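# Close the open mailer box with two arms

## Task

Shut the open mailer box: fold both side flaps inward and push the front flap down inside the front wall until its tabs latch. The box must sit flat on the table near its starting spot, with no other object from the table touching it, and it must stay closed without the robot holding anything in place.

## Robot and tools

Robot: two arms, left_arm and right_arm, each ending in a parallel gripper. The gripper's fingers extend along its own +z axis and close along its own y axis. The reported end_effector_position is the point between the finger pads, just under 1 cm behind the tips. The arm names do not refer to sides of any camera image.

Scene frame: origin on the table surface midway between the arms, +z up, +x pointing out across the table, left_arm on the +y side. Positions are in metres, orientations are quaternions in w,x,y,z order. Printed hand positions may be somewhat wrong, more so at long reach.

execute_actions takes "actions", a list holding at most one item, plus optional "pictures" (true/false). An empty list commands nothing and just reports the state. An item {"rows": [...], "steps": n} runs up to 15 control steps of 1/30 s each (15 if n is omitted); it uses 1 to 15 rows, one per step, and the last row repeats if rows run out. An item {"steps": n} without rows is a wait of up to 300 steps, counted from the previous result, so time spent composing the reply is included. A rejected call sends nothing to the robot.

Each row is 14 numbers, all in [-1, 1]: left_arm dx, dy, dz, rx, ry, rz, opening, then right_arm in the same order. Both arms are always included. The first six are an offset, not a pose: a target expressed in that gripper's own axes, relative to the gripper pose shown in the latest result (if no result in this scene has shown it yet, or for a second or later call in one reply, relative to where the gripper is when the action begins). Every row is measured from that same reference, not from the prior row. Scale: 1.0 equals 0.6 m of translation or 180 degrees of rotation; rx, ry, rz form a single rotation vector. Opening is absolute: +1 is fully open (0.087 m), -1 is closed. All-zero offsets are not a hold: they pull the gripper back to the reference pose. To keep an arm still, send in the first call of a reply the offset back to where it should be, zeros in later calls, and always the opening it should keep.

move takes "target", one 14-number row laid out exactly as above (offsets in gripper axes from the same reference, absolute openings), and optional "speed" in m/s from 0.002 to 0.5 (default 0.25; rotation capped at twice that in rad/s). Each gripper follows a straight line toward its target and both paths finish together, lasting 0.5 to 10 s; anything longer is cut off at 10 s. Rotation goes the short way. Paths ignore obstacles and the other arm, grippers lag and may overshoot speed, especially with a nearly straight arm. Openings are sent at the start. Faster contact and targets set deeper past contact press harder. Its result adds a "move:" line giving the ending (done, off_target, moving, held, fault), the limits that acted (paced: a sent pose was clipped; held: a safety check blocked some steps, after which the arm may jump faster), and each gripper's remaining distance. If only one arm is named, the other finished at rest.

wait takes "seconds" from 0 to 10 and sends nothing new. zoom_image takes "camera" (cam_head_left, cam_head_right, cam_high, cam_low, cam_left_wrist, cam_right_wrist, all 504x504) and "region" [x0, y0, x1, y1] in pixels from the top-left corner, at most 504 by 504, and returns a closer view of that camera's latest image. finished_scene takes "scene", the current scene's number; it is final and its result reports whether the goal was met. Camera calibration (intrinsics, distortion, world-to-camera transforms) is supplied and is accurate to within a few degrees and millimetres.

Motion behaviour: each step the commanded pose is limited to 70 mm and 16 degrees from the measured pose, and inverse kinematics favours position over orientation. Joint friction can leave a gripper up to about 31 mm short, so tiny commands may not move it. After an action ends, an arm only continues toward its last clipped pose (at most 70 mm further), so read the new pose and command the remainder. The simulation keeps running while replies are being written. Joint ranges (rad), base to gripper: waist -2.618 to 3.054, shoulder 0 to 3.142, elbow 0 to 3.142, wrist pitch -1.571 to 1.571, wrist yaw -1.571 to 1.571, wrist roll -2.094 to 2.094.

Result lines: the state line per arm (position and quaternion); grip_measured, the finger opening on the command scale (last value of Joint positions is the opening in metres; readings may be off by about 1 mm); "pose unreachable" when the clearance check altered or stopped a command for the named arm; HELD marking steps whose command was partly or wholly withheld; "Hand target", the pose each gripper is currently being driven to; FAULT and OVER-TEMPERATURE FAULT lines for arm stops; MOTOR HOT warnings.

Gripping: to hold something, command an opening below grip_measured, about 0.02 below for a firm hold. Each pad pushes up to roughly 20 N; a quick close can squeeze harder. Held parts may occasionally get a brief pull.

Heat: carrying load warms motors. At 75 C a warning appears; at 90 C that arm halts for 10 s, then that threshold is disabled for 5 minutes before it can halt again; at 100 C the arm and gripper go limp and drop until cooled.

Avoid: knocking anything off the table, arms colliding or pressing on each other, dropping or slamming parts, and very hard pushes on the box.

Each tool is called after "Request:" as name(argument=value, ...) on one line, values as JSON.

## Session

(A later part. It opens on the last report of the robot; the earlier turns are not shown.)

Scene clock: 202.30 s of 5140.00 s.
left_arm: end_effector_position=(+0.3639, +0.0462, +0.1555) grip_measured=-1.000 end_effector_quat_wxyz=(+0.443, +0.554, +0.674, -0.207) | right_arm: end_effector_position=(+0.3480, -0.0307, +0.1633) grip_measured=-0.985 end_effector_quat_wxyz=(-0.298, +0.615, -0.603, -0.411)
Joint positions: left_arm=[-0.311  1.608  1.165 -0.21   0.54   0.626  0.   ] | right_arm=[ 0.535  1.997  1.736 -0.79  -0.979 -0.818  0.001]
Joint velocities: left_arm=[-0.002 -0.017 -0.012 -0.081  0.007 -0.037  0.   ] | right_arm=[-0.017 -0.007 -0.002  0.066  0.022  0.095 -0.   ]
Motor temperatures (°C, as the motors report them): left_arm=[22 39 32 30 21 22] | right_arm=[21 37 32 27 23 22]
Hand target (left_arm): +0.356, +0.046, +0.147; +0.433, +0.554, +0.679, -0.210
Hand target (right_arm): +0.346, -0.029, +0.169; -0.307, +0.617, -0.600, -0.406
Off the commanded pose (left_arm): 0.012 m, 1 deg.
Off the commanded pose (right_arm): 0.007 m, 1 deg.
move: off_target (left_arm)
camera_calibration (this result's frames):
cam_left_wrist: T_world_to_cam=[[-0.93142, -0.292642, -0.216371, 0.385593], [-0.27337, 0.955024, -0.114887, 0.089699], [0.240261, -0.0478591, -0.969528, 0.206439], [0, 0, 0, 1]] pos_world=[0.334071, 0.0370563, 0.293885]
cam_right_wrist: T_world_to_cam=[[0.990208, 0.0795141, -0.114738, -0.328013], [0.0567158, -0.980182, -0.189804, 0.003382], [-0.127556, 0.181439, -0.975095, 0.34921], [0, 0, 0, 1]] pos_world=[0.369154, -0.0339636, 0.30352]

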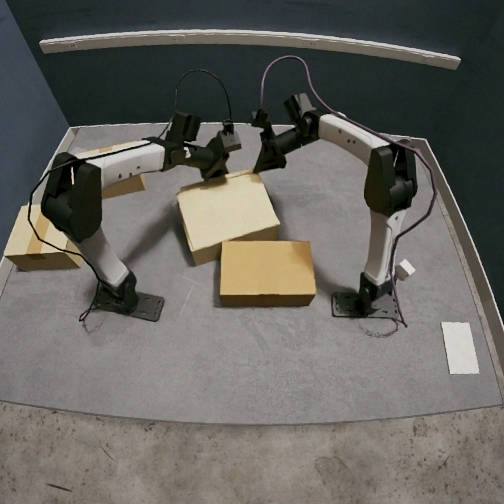

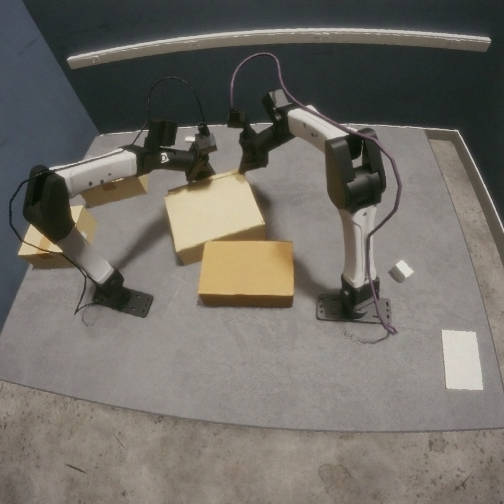

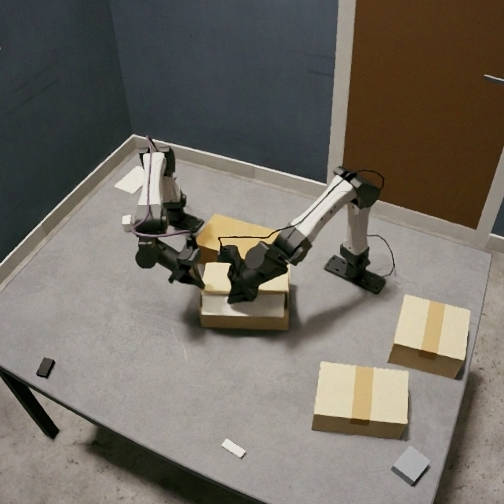

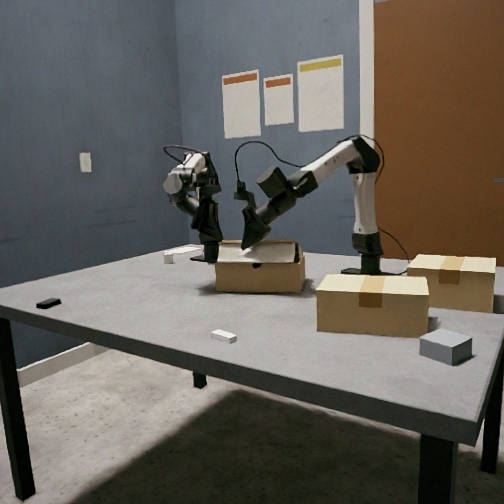

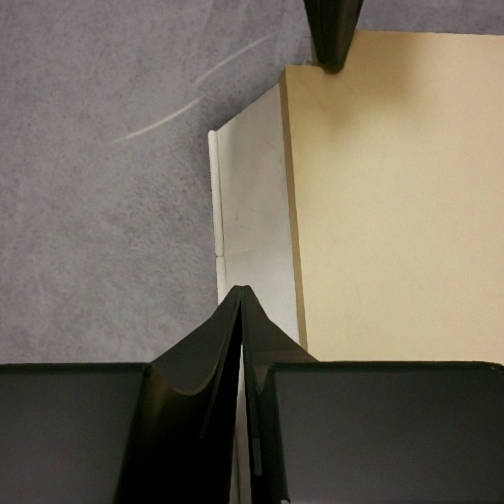

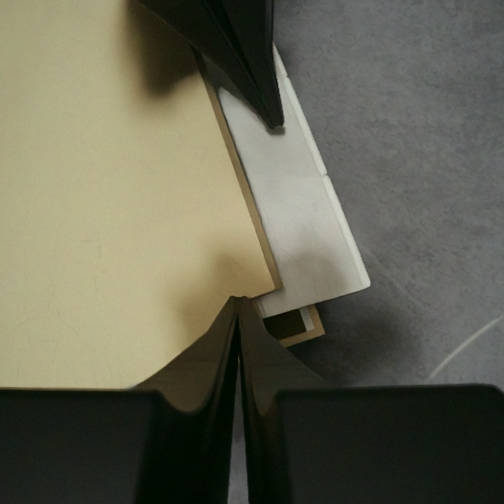

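Request:
move(target=[0,0,0,0,0,0,-1,0.018,0.245,0.031,0,0,0,-1], speed=0.1)

Request:
move(target=[0,0,0,0,0,0,-1,0.1,-0.014,0.056,0,0,0,-1], speed=0.05)

Scene clock: 214.60 s of 5140.00 s.
left_arm: end_effector_position=(+0.3640, +0.0462, +0.1555) grip_measured=-1.000 end_effector_quat_wxyz=(+0.443, +0.553, +0.674, -0.207) | right_arm: end_effector_position=(+0.2015, -0.0337, +0.1600) grip_measured=-0.985 end_effector_quat_wxyz=(-0.289, +0.617, -0.606, -0.412)
Joint positions: left_arm=[-0.311  1.608  1.165 -0.21   0.539  0.624  0.   ] | right_arm=[ 0.761  1.494  1.098 -0.446 -0.846 -0.533  0.001]
Joint velocities: left_arm=[ 0.007 -0.012 -0.022  0.095 -0.066  0.022  0.   ] | right_arm=[-0.027 -0.012  0.007 -0.037 -0.007  0.037 -0.   ]
Motor temperatures (°C, as the motors report them): left_arm=[22 39 32 31 21 22] | right_arm=[21 38 31 28 23 22]
Hand target (left_arm): +0.364, +0.046, +0.156; +0.443, +0.554, +0.674, -0.207
Hand target (right_arm): +0.200, -0.034, +0.162; -0.297, +0.616, -0.603, -0.410
Off the commanded pose (left_arm): 0.000 m, 0 deg.
Off the commanded pose (right_arm): 0.005 m, 1 deg.
After step 90, 7.37 s passed at rest.
move: done
camera_calibration (this result's frames):
cam_left_wrist: T_world_to_cam=[[-0.931149, -0.294233, -0.215381, 0.385501], [-0.275003, 0.954531, -0.115081, 0.0903342], [0.239449, -0.0479271, -0.969725, 0.206765], [0, 0, 0, 1]] pos_world=[0.334292, 0.0371103, 0.293931]
cam_right_wrist: T_world_to_cam=[[0.988108, 0.0856572, -0.127689, -0.180382], [0.0622405, -0.982197, -0.177242, 0.00500755], [-0.140598, 0.167187, -0.975849, 0.330084], [0, 0, 0, 1]] pos_world=[0.224335, -0.0348164, 0.299967]

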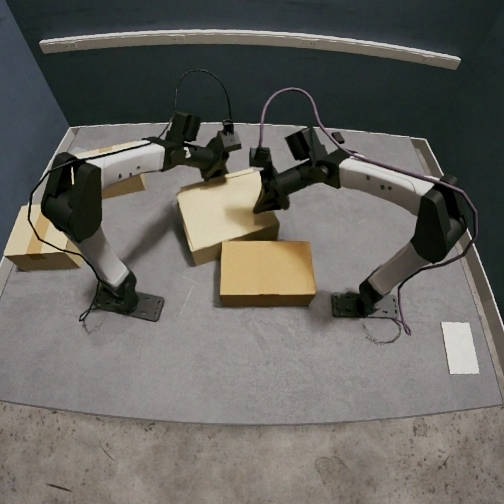

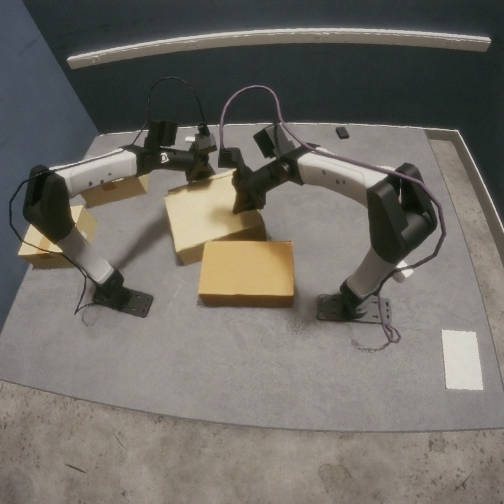

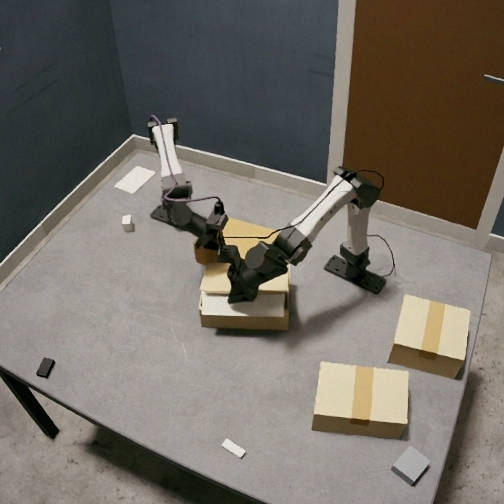

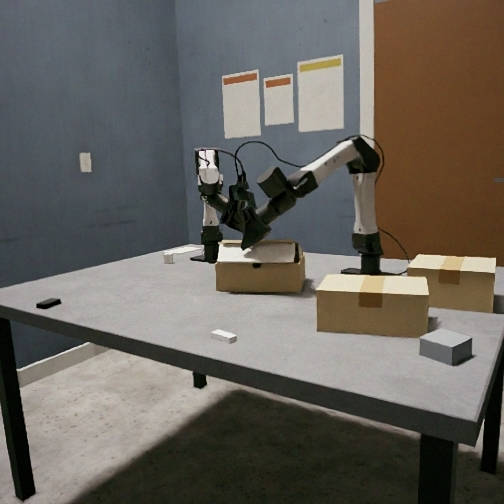

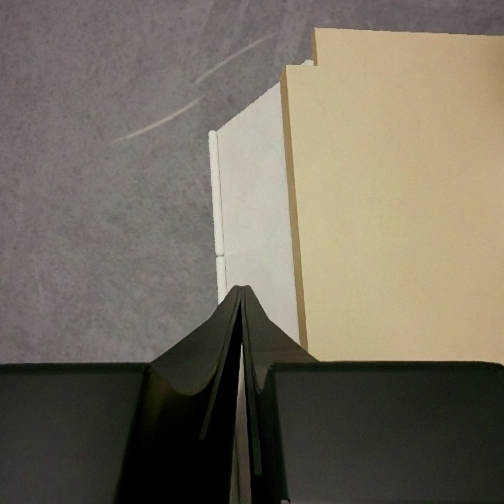

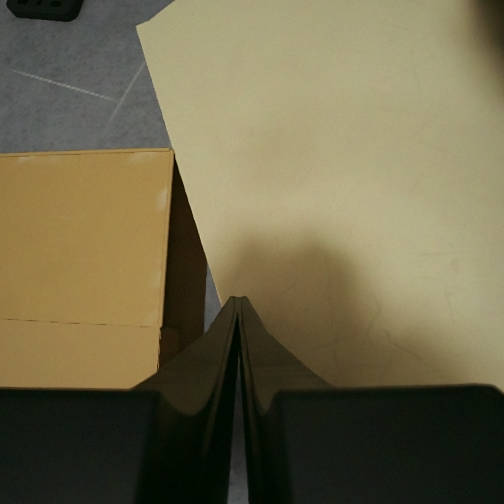

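Scene clock: 216.30 s of 5140.00 s.
left_arm: end_effector_position=(+0.3643, +0.0461, +0.1558) grip_measured=-1.000 end_effector_quat_wxyz=(+0.444, +0.553, +0.674, -0.207) | right_arm: end_effector_position=(+0.1990, -0.0332, +0.1079) grip_measured=-0.985 end_effector_quat_wxyz=(-0.298, +0.619, -0.595, -0.417)
Joint positions: left_arm=[-0.311  1.608  1.165 -0.208  0.539  0.624  0.   ] | right_arm=[ 0.761  1.535  0.904 -0.185 -0.861 -0.533  0.001]
Joint velocities: left_arm=[ 0.007 -0.017 -0.007 -0.007  0.051 -0.007  0.   ] | right_arm=[-0.002  0.012 -0.007  0.11  -0.007  0.007  0.   ]
Motor temperatures (°C, as the motors report them): left_arm=[22 39 32 31 21 22] | right_arm=[21 38 31 28 23 22]
Hand target (left_arm): +0.364, +0.046, +0.155; +0.443, +0.553, +0.674, -0.207
Hand target (right_arm): +0.199, -0.036, +0.091; -0.288, +0.617, -0.606, -0.412
Off the commanded pose (left_arm): 0.000 m, 0 deg.
Off the commanded pose (right_arm): 0.017 m, 2 deg.
move: off_target (right_arm)
camera_calibration (this result's frames):
cam_left_wrist: T_world_to_cam=[[-0.930783, -0.294423, -0.216698, 0.385876], [-0.274807, 0.954429, -0.116385, 0.0907303], [0.24109, -0.0487791, -0.969276, 0.206371], [0, 0, 0, 1]] pos_world=[0.334346, 0.0370819, 0.294209]
cam_right_wrist: T_world_to_cam=[[0.988657, 0.0989538, -0.112983, -0.185832], [0.0747067, -0.97661, -0.201622, -0.00326849], [-0.130292, 0.190895, -0.972925, 0.277292], [0, 0, 0, 1]] pos_world=[0.220097, -0.0377368, 0.248129]

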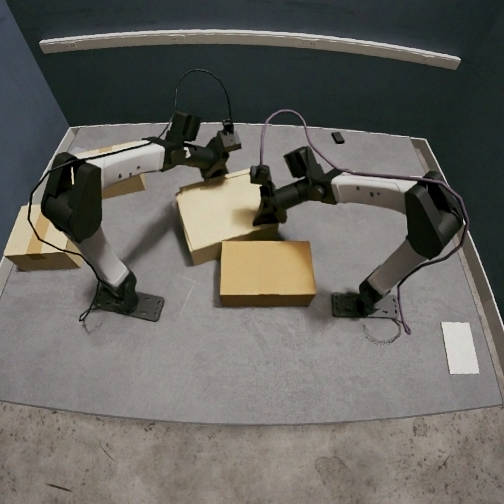

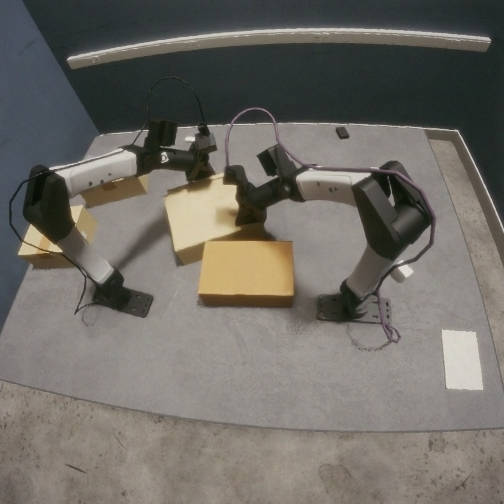

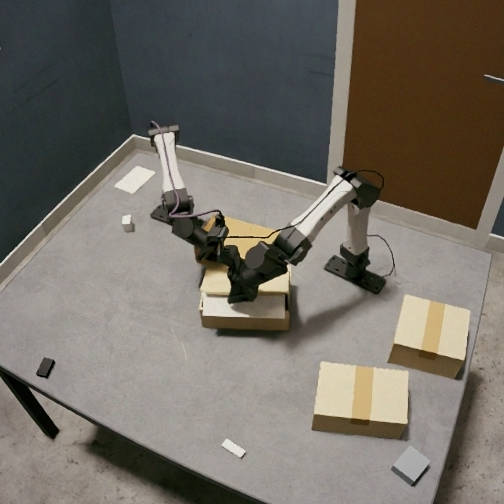

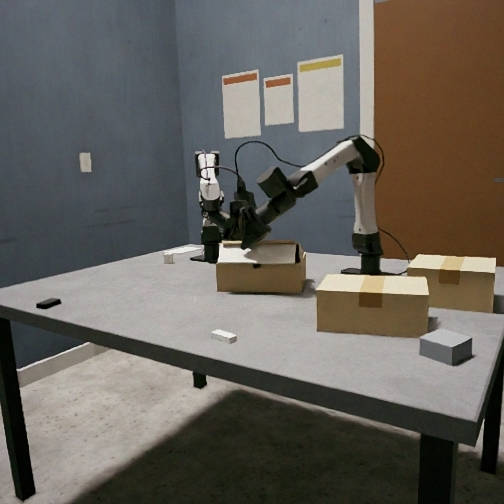

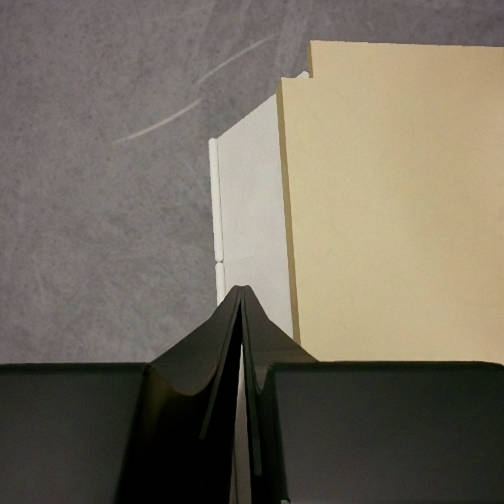

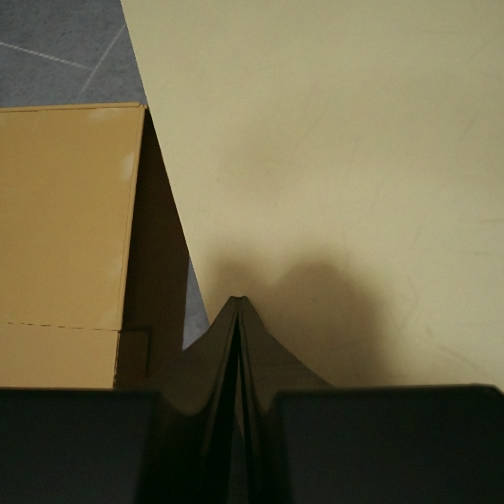

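Request:
move(target=[0.048,0.04,0.03,0,0,0,-1,0.03,0,0.017,0,0,0,-1], speed=0.04)

Request:
move(target=[-0.03,-0.09,-0.02,0,0,0,-1,0.03,0,0.017,0,0,0,-1], speed=0.03)

Scene clock: 220.17 s of 5140.00 s.
left_arm: end_effector_position=(+0.3875, +0.0551, +0.1297) grip_measured=-1.000 end_effector_quat_wxyz=(+0.443, +0.554, +0.674, -0.208) | right_arm: end_effector_position=(+0.2008, -0.0293, +0.1069) grip_measured=-0.985 end_effector_quat_wxyz=(-0.318, +0.622, -0.579, -0.421)
Joint positions: left_arm=[-0.257  1.7    1.165 -0.14   0.582  0.664  0.   ] | right_arm=[ 0.761  1.535  0.869 -0.098 -0.875 -0.533  0.001]
Joint velocities: left_arm=[-0.002 -0.007  0.002 -0.007  0.051  0.11   0.   ] | right_arm=[ 0.022 -0.007 -0.007 -0.007 -0.007 -0.007 -0.   ]
Motor temperatures (°C, as the motors report them): left_arm=[22 38 32 31 21 22] | right_arm=[21 37 31 28 22 22]
Hand target (left_arm): +0.393, +0.056, +0.127; +0.444, +0.554, +0.674, -0.206
Hand target (right_arm): +0.196, -0.034, +0.088; -0.298, +0.619, -0.595, -0.417
Off the commanded pose (left_arm): 0.006 m, 0 deg.
Off the commanded pose (right_arm): 0.020 m, 3 deg.
move: off_target (right_arm)
camera_calibration (this result's frames):
cam_left_wrist: T_world_to_cam=[[-0.931646, -0.293035, -0.214864, 0.404517], [-0.273887, 0.954894, -0.114729, 0.0848781], [0.238792, -0.0480381, -0.969882, 0.176799], [0, 0, 0, 1]] pos_world=[0.357895, 0.0459809, 0.268129]
cam_right_wrist: T_world_to_cam=[[0.990687, 0.11241, -0.0768293, -0.192017], [0.0911856, -0.966797, -0.238724, 0.00118553], [-0.101113, 0.229495, -0.968044, 0.270534], [0, 0, 0, 1]] pos_world=[0.217475, -0.0393553, 0.247419]

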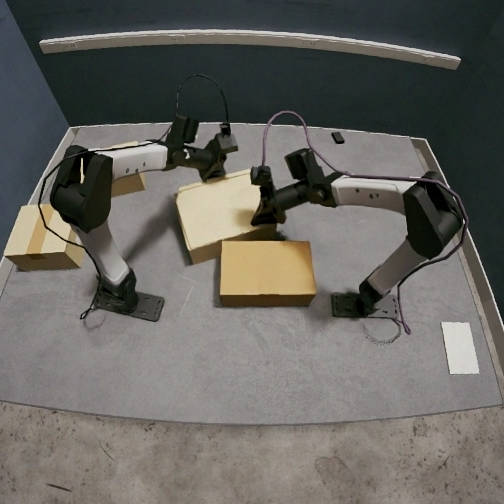

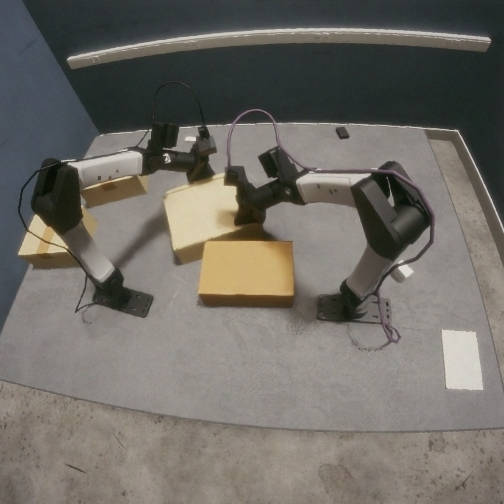

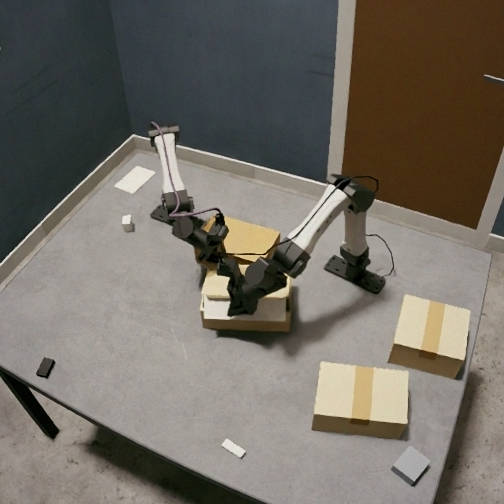

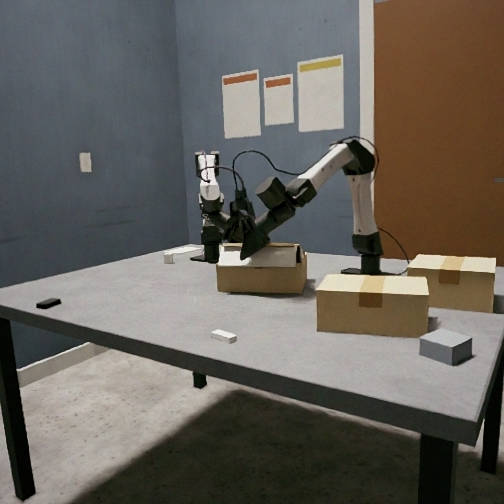

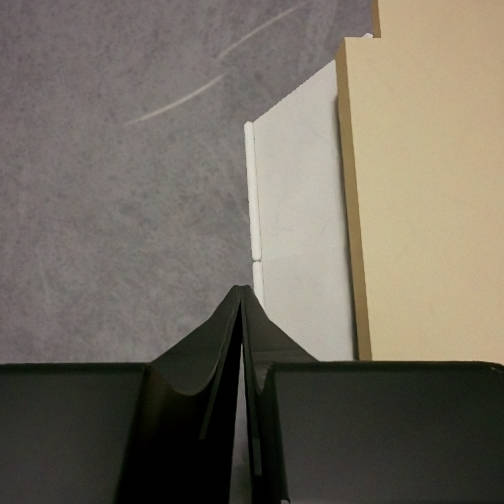

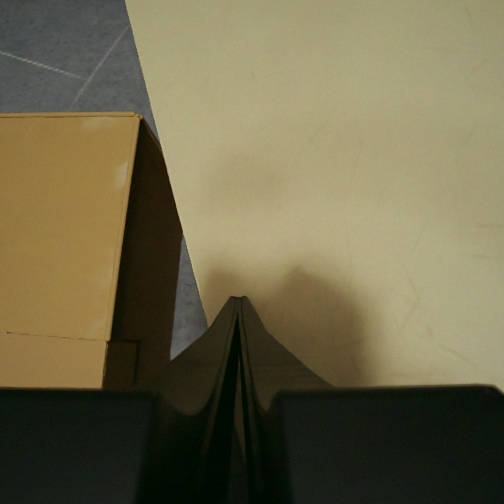

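Scene clock: 222.37 s of 5140.00 s.
left_arm: end_effector_position=(+0.3615, +0.0457, +0.1653) grip_measured=-1.000 end_effector_quat_wxyz=(+0.485, +0.544, +0.663, -0.173) | right_arm: end_effector_position=(+0.1917, -0.0264, +0.1088) grip_measured=-0.985 end_effector_quat_wxyz=(-0.320, +0.623, -0.557, -0.446)
Joint positions: left_arm=[-0.346  1.534  1.069 -0.083  0.451  0.605  0.   ] | right_arm=[ 0.761  1.535  0.839 -0.041 -0.939 -0.526  0.001]
Joint velocities: left_arm=[ 0.007  0.002 -0.017  0.037 -0.081 -0.066  0.   ] | right_arm=[-0.012  0.002 -0.017 -0.066  0.051  0.095 -0.001]
Motor temperatures (°C, as the motors report them): left_arm=[22 38 32 31 21 22] | right_arm=[21 37 31 28 22 22]
Hand target (left_arm): +0.334, +0.038, +0.142; +0.442, +0.553, +0.675, -0.208
Hand target (right_arm): +0.198, -0.030, +0.087; -0.317, +0.623, -0.578, -0.421
Off the commanded pose (left_arm): 0.039 m, 6 deg.
Off the commanded pose (right_arm): 0.024 m, 4 deg.
move: off_target (left_arm, right_arm)
camera_calibration (this result's frames):
cam_left_wrist: T_world_to_cam=[[-0.890252, -0.340914, -0.302041, 0.386834], [-0.306093, 0.938879, -0.157521, 0.110288], [0.337281, -0.0477805, -0.940191, 0.17661], [0, 0, 0, 1]] pos_world=[0.318571, 0.0367683, 0.30026]
cam_right_wrist: T_world_to_cam=[[0.983519, 0.159964, -0.0842694, -0.17974], [0.129695, -0.948928, -0.287603, 0.00365484], [-0.125972, 0.271934, -0.954035, 0.275195], [0, 0, 0, 1]] pos_world=[0.21097, -0.0426148, 0.24845]

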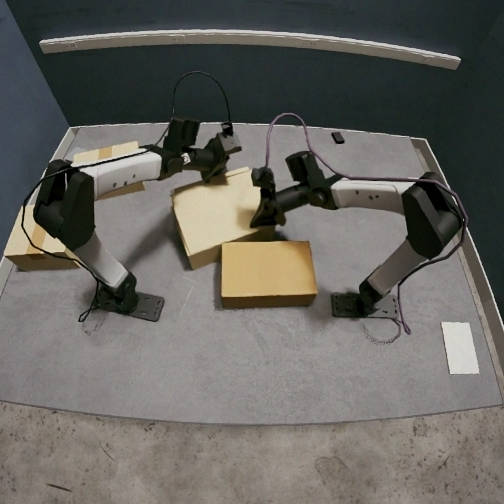

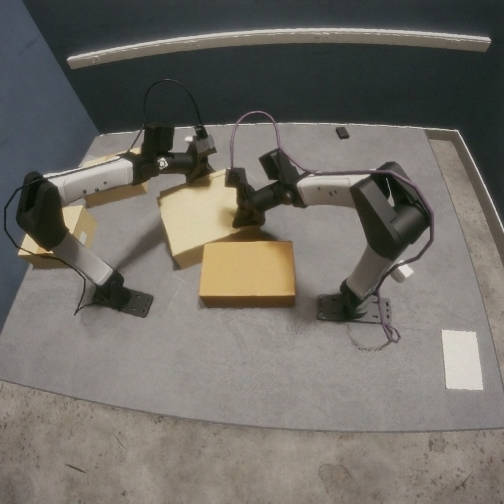

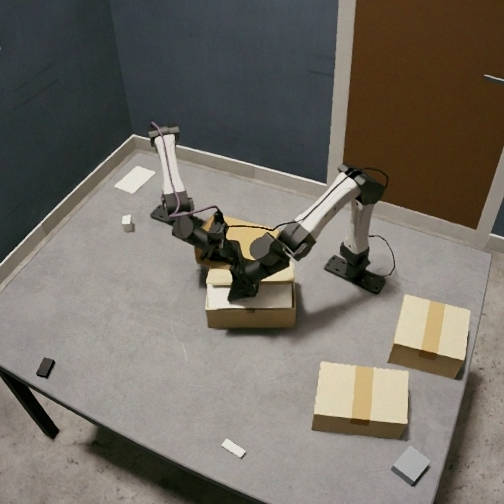

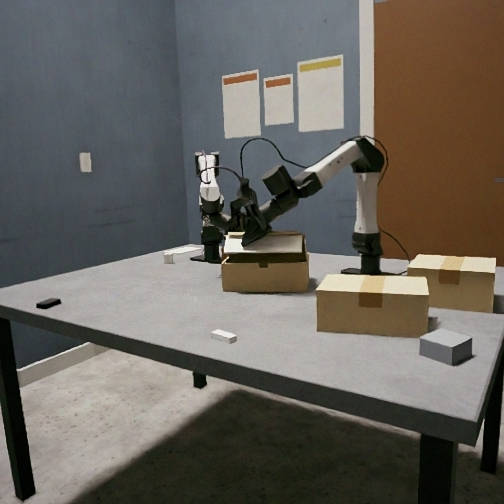

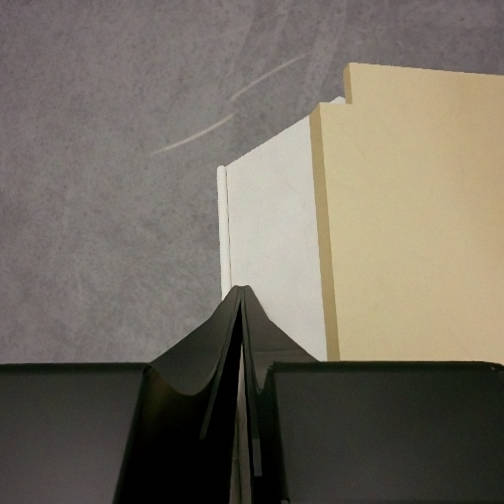

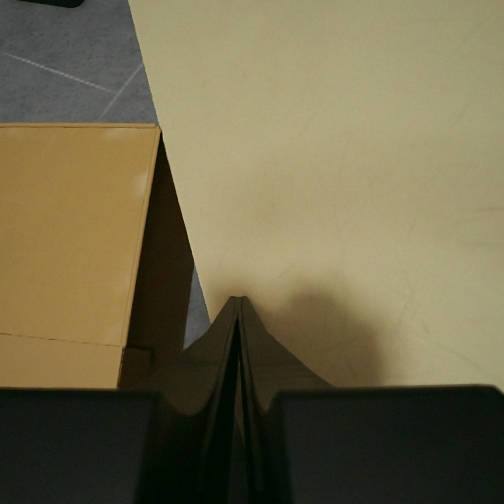

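Request:
move(target=[0,0,0,0.19,0,0,-1,0.03,0,0.017,0,0,0,-1], speed=0.08)

Scene clock: 228.73 s of 5140.00 s.
left_arm: end_effector_position=(+0.3612, +0.0427, +0.1698) grip_measured=-1.000 end_effector_quat_wxyz=(+0.319, +0.664, +0.574, -0.356) | right_arm: end_effector_position=(+0.1941, -0.0223, +0.1106) grip_measured=-0.985 end_effector_quat_wxyz=(-0.343, +0.627, -0.537, -0.448)
Joint positions: left_arm=[-0.203  1.978  1.791 -1.025  0.952  1.158  0.   ] | right_arm=[ 0.761  1.535  0.809  0.049 -0.952 -0.524  0.001]
Joint velocities: left_arm=[ 0.012 -0.007  0.007 -0.081  0.007  0.051  0.   ] | right_arm=[ 0.022  0.007  0.002 -0.051 -0.066 -0.007 -0.001]
Motor temperatures (°C, as the motors report them): left_arm=[22 38 33 30 22 22] | right_arm=[21 36 31 29 22 22]
Hand target (left_arm): +0.362, +0.046, +0.164; +0.308, +0.660, +0.582, -0.362
Hand target (right_arm): +0.189, -0.026, +0.089; -0.320, +0.624, -0.557, -0.446
Off the commanded pose (left_arm): 0.005 m, 2 deg.
Off the commanded pose (right_arm): 0.023 m, 3 deg.
move: off_target (right_arm)
camera_calibration (this result's frames):
cam_left_wrist: T_world_to_cam=[[-0.98942, 0.143703, -0.019955, 0.35412], [0.145025, 0.983496, -0.108179, -0.0595359], [0.00407998, -0.109928, -0.993931, 0.312881], [0, 0, 0, 1]] pos_world=[0.357731, 0.0420595, 0.311608]
cam_right_wrist: T_world_to_cam=[[0.984418, 0.171465, -0.0389849, -0.187494], [0.149778, -0.933792, -0.32496, 0.00831814], [-0.0921231, 0.314057, -0.944924, 0.269412], [0, 0, 0, 1]] pos_world=[0.208146, -0.0446947, 0.249968]

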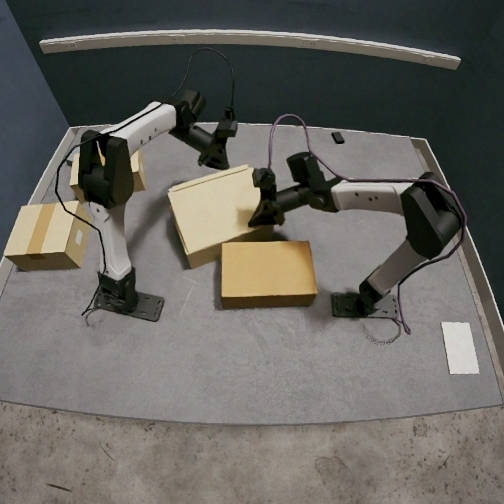

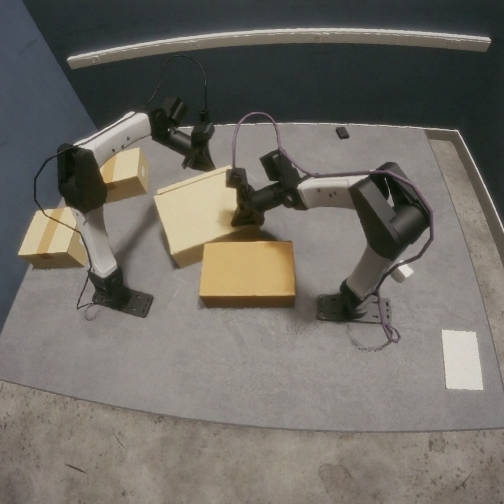

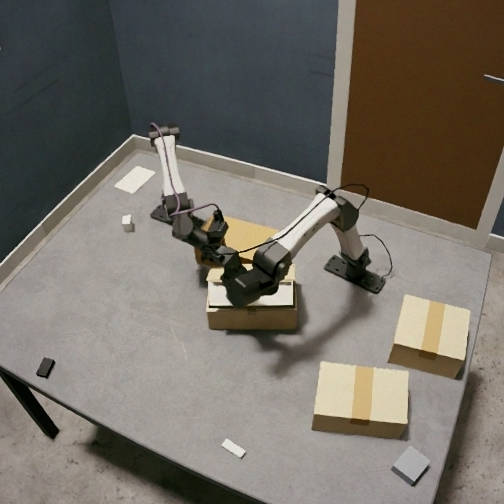

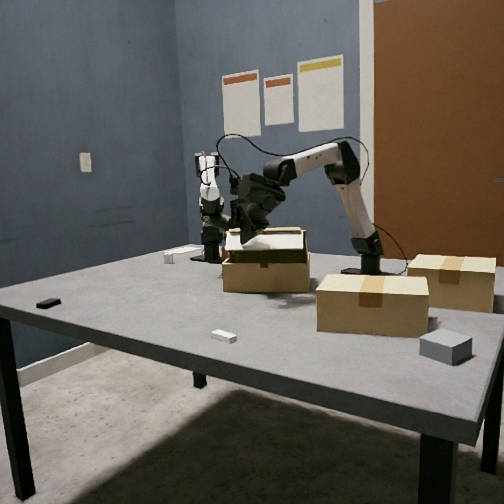

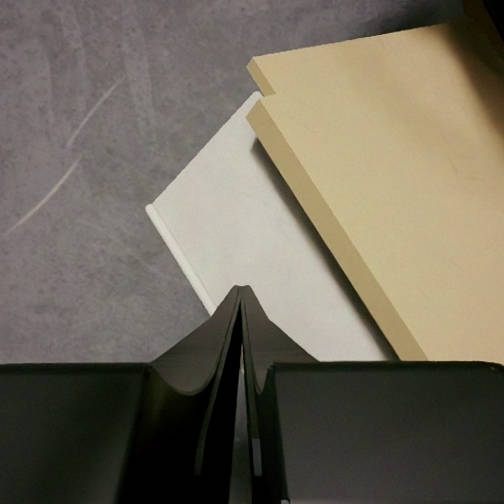

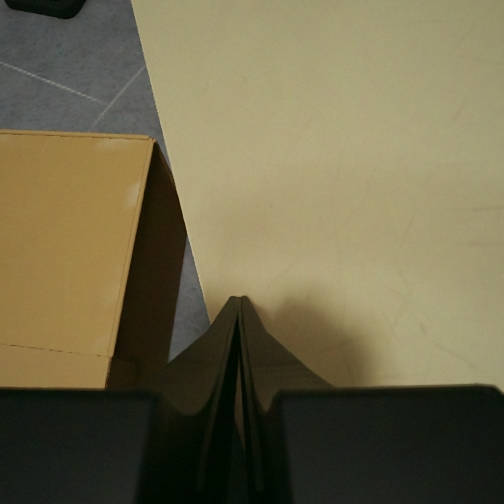

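Request:
move(target=[0.023,-0.056,0.055,0,0,0,-1,0.025,0,0.012,0,0,0,-1], speed=0.03)

Scene clock: 232.97 s of 5140.00 s.
left_arm: end_effector_position=(+0.3409, +0.0306, +0.1508) grip_measured=-1.000 end_effector_quat_wxyz=(+0.341, +0.665, +0.569, -0.342) | right_arm: end_effector_position=(+0.1911, -0.0205, +0.1122) grip_measured=-0.985 end_effector_quat_wxyz=(-0.351, +0.630, -0.521, -0.457)
Joint positions: left_arm=[-0.254  1.855  1.528 -0.754  0.922  1.057  0.   ] | right_arm=[ 0.761  1.535  0.788  0.1   -0.98  -0.523  0.001]
Joint velocities: left_arm=[-0.007  0.007 -0.022  0.022 -0.037 -0.022  0.   ] | right_arm=[ 0.007 -0.002 -0.012 -0.037 -0.125  0.022 -0.   ]
Motor temperatures (°C, as the motors report them): left_arm=[22 38 33 30 22 22] | right_arm=[21 35 31 29 22 22]
Hand target (left_arm): +0.326, +0.027, +0.141; +0.319, +0.664, +0.574, -0.356
Hand target (right_arm): +0.192, -0.022, +0.095; -0.342, +0.627, -0.537, -0.448
Off the commanded pose (left_arm): 0.019 m, 3 deg.
Off the commanded pose (right_arm): 0.018 m, 2 deg.
move: off_target (left_arm, right_arm)
camera_calibration (this result's frames):
cam_left_wrist: T_world_to_cam=[[-0.989522, 0.127387, -0.0679602, 0.343127], [0.134723, 0.983913, -0.117322, -0.0419086], [0.0519217, -0.125248, -0.990766, 0.276482], [0, 0, 0, 1]] pos_world=[0.330822, 0.0321535, 0.292331]
cam_right_wrist: T_world_to_cam=[[0.980731, 0.194095, -0.0222191, -0.185533], [0.173872, -0.919041, -0.353739, 0.00988973], [-0.0890792, 0.34306, -0.93508, 0.268958], [0, 0, 0, 1]] pos_world=[0.204197, -0.0471686, 0.250873]

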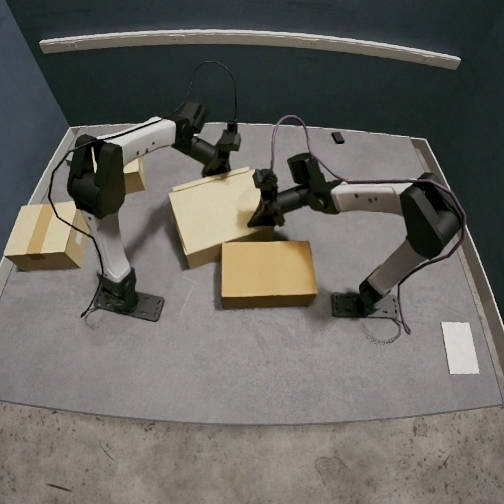

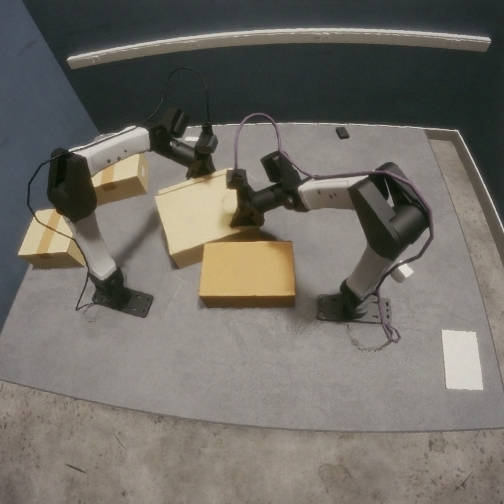

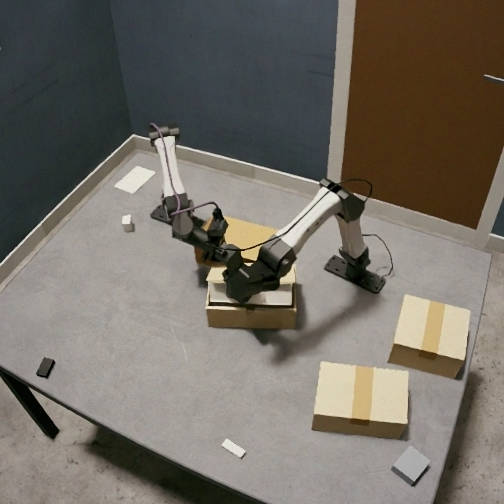

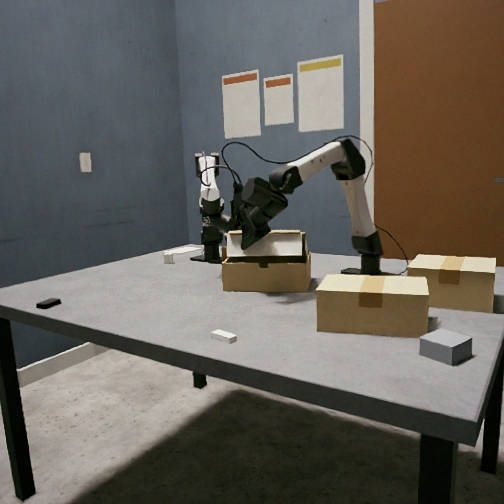

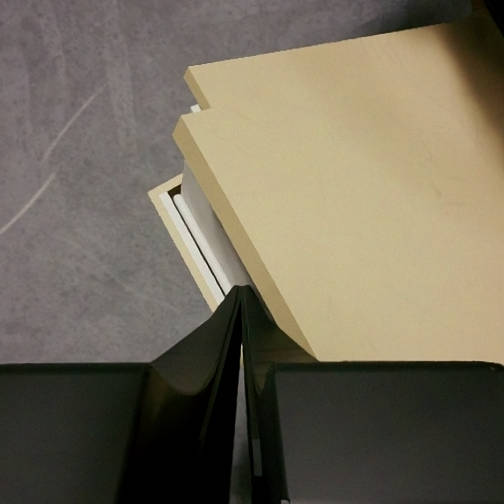

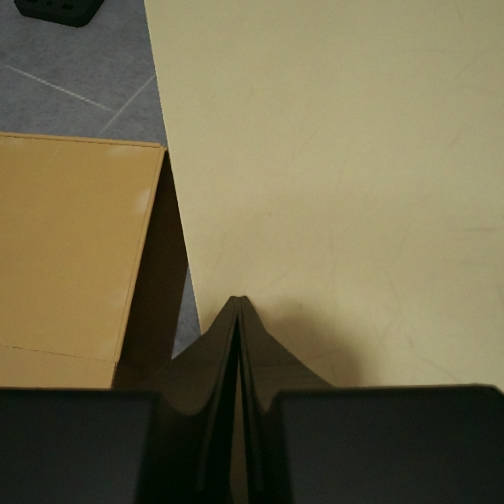

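Request:
move(target=[0.049,0,0.031,0,0,0,-1,0,-0.09,0.01,0,0,0,-1], speed=0.03)

Scene clock: 238.00 s of 5140.00 s.
left_arm: end_effector_position=(+0.3591, +0.0328, +0.1379) grip_measured=-1.000 end_effector_quat_wxyz=(+0.373, +0.672, +0.558, -0.314) | right_arm: end_effector_position=(+0.2135, -0.0069, +0.1186) grip_measured=-0.985 end_effector_quat_wxyz=(-0.324, +0.626, -0.504, -0.499)
Joint positions: left_arm=[-0.24   1.855  1.458 -0.608  0.901  1.069  0.   ] | right_arm=[ 0.714  1.689  0.965 -0.001 -1.115 -0.568  0.001]
Joint velocities: left_arm=[0.007 0.002 0.022 0.037 0.022 0.037 0.   ] | right_arm=[-0.012  0.002  0.012 -0.037 -0.037  0.037 -0.   ]
Motor temperatures (°C, as the motors report them): left_arm=[22 38 33 29 22 22] | right_arm=[21 34 31 29 22 22]
Hand target (left_arm): +0.343, +0.031, +0.117; +0.341, +0.665, +0.570, -0.342
Hand target (right_arm): +0.241, -0.006, +0.110; -0.351, +0.629, -0.521, -0.458
Off the commanded pose (left_arm): 0.027 m, 5 deg.
Off the commanded pose (right_arm): 0.031 m, 6 deg.
move: off_target (left_arm, right_arm)
camera_calibration (this result's frames):
cam_left_wrist: T_world_to_cam=[[-0.982103, 0.107055, -0.154963, 0.369961], [0.126309, 0.984676, -0.120248, -0.0445616], [0.139715, -0.13767, -0.980575, 0.230473], [0, 0, 0, 1]] pos_world=[0.336768, 0.0360016, 0.277968]
cam_right_wrist: T_world_to_cam=[[0.960294, 0.265121, -0.0868701, -0.197422], [0.211556, -0.894972, -0.39277, 0.0175175], [-0.181878, 0.358797, -0.915525, 0.289944], [0, 0, 0, 1]] pos_world=[0.238612, -0.0360125, 0.255181]

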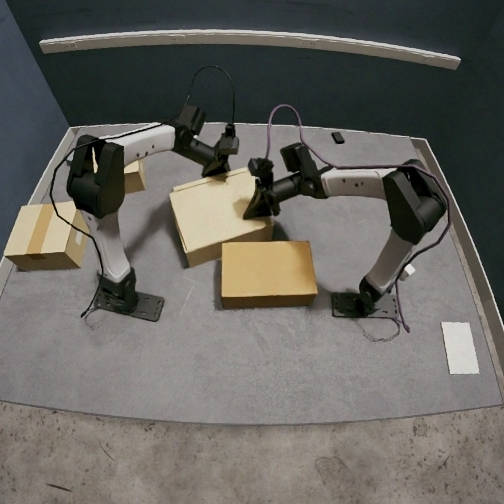

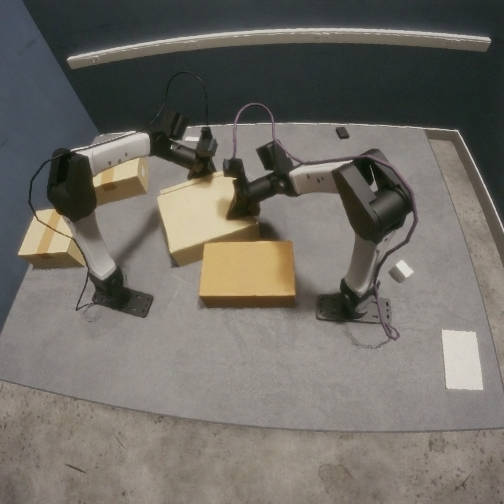

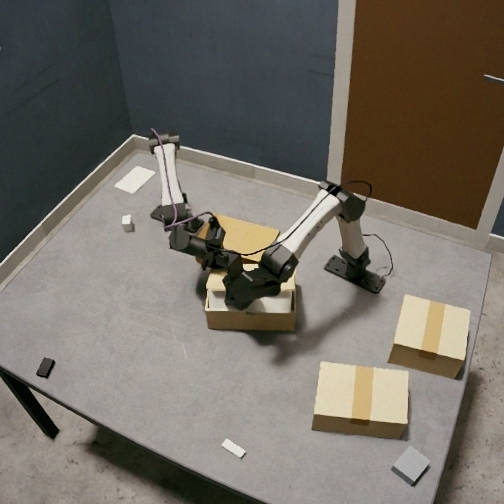

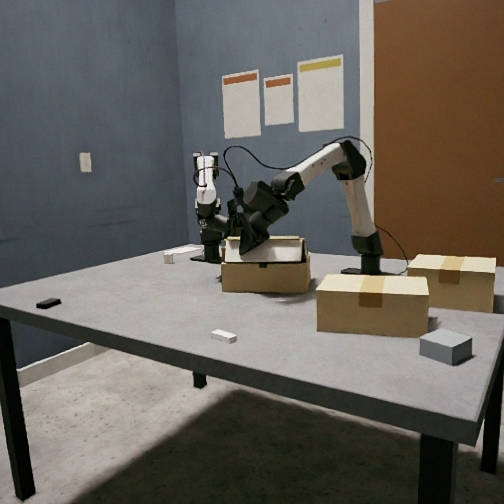

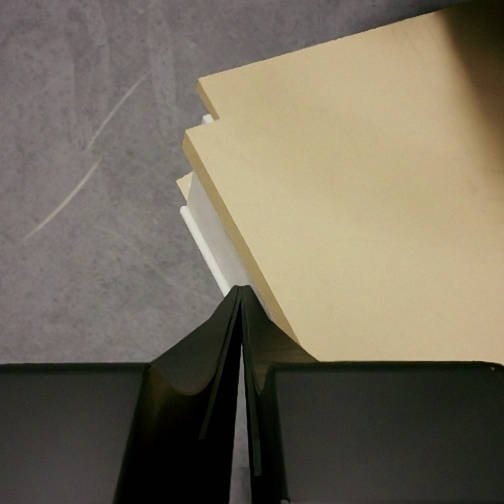

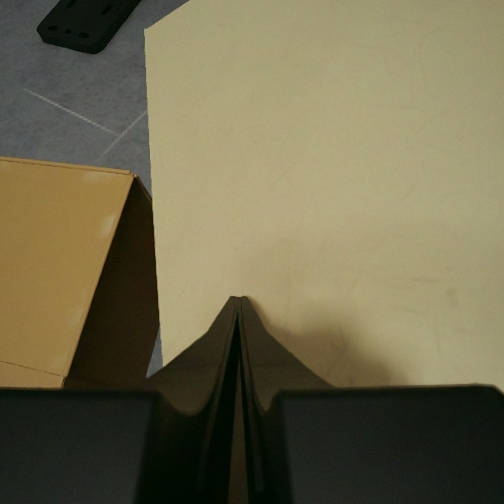

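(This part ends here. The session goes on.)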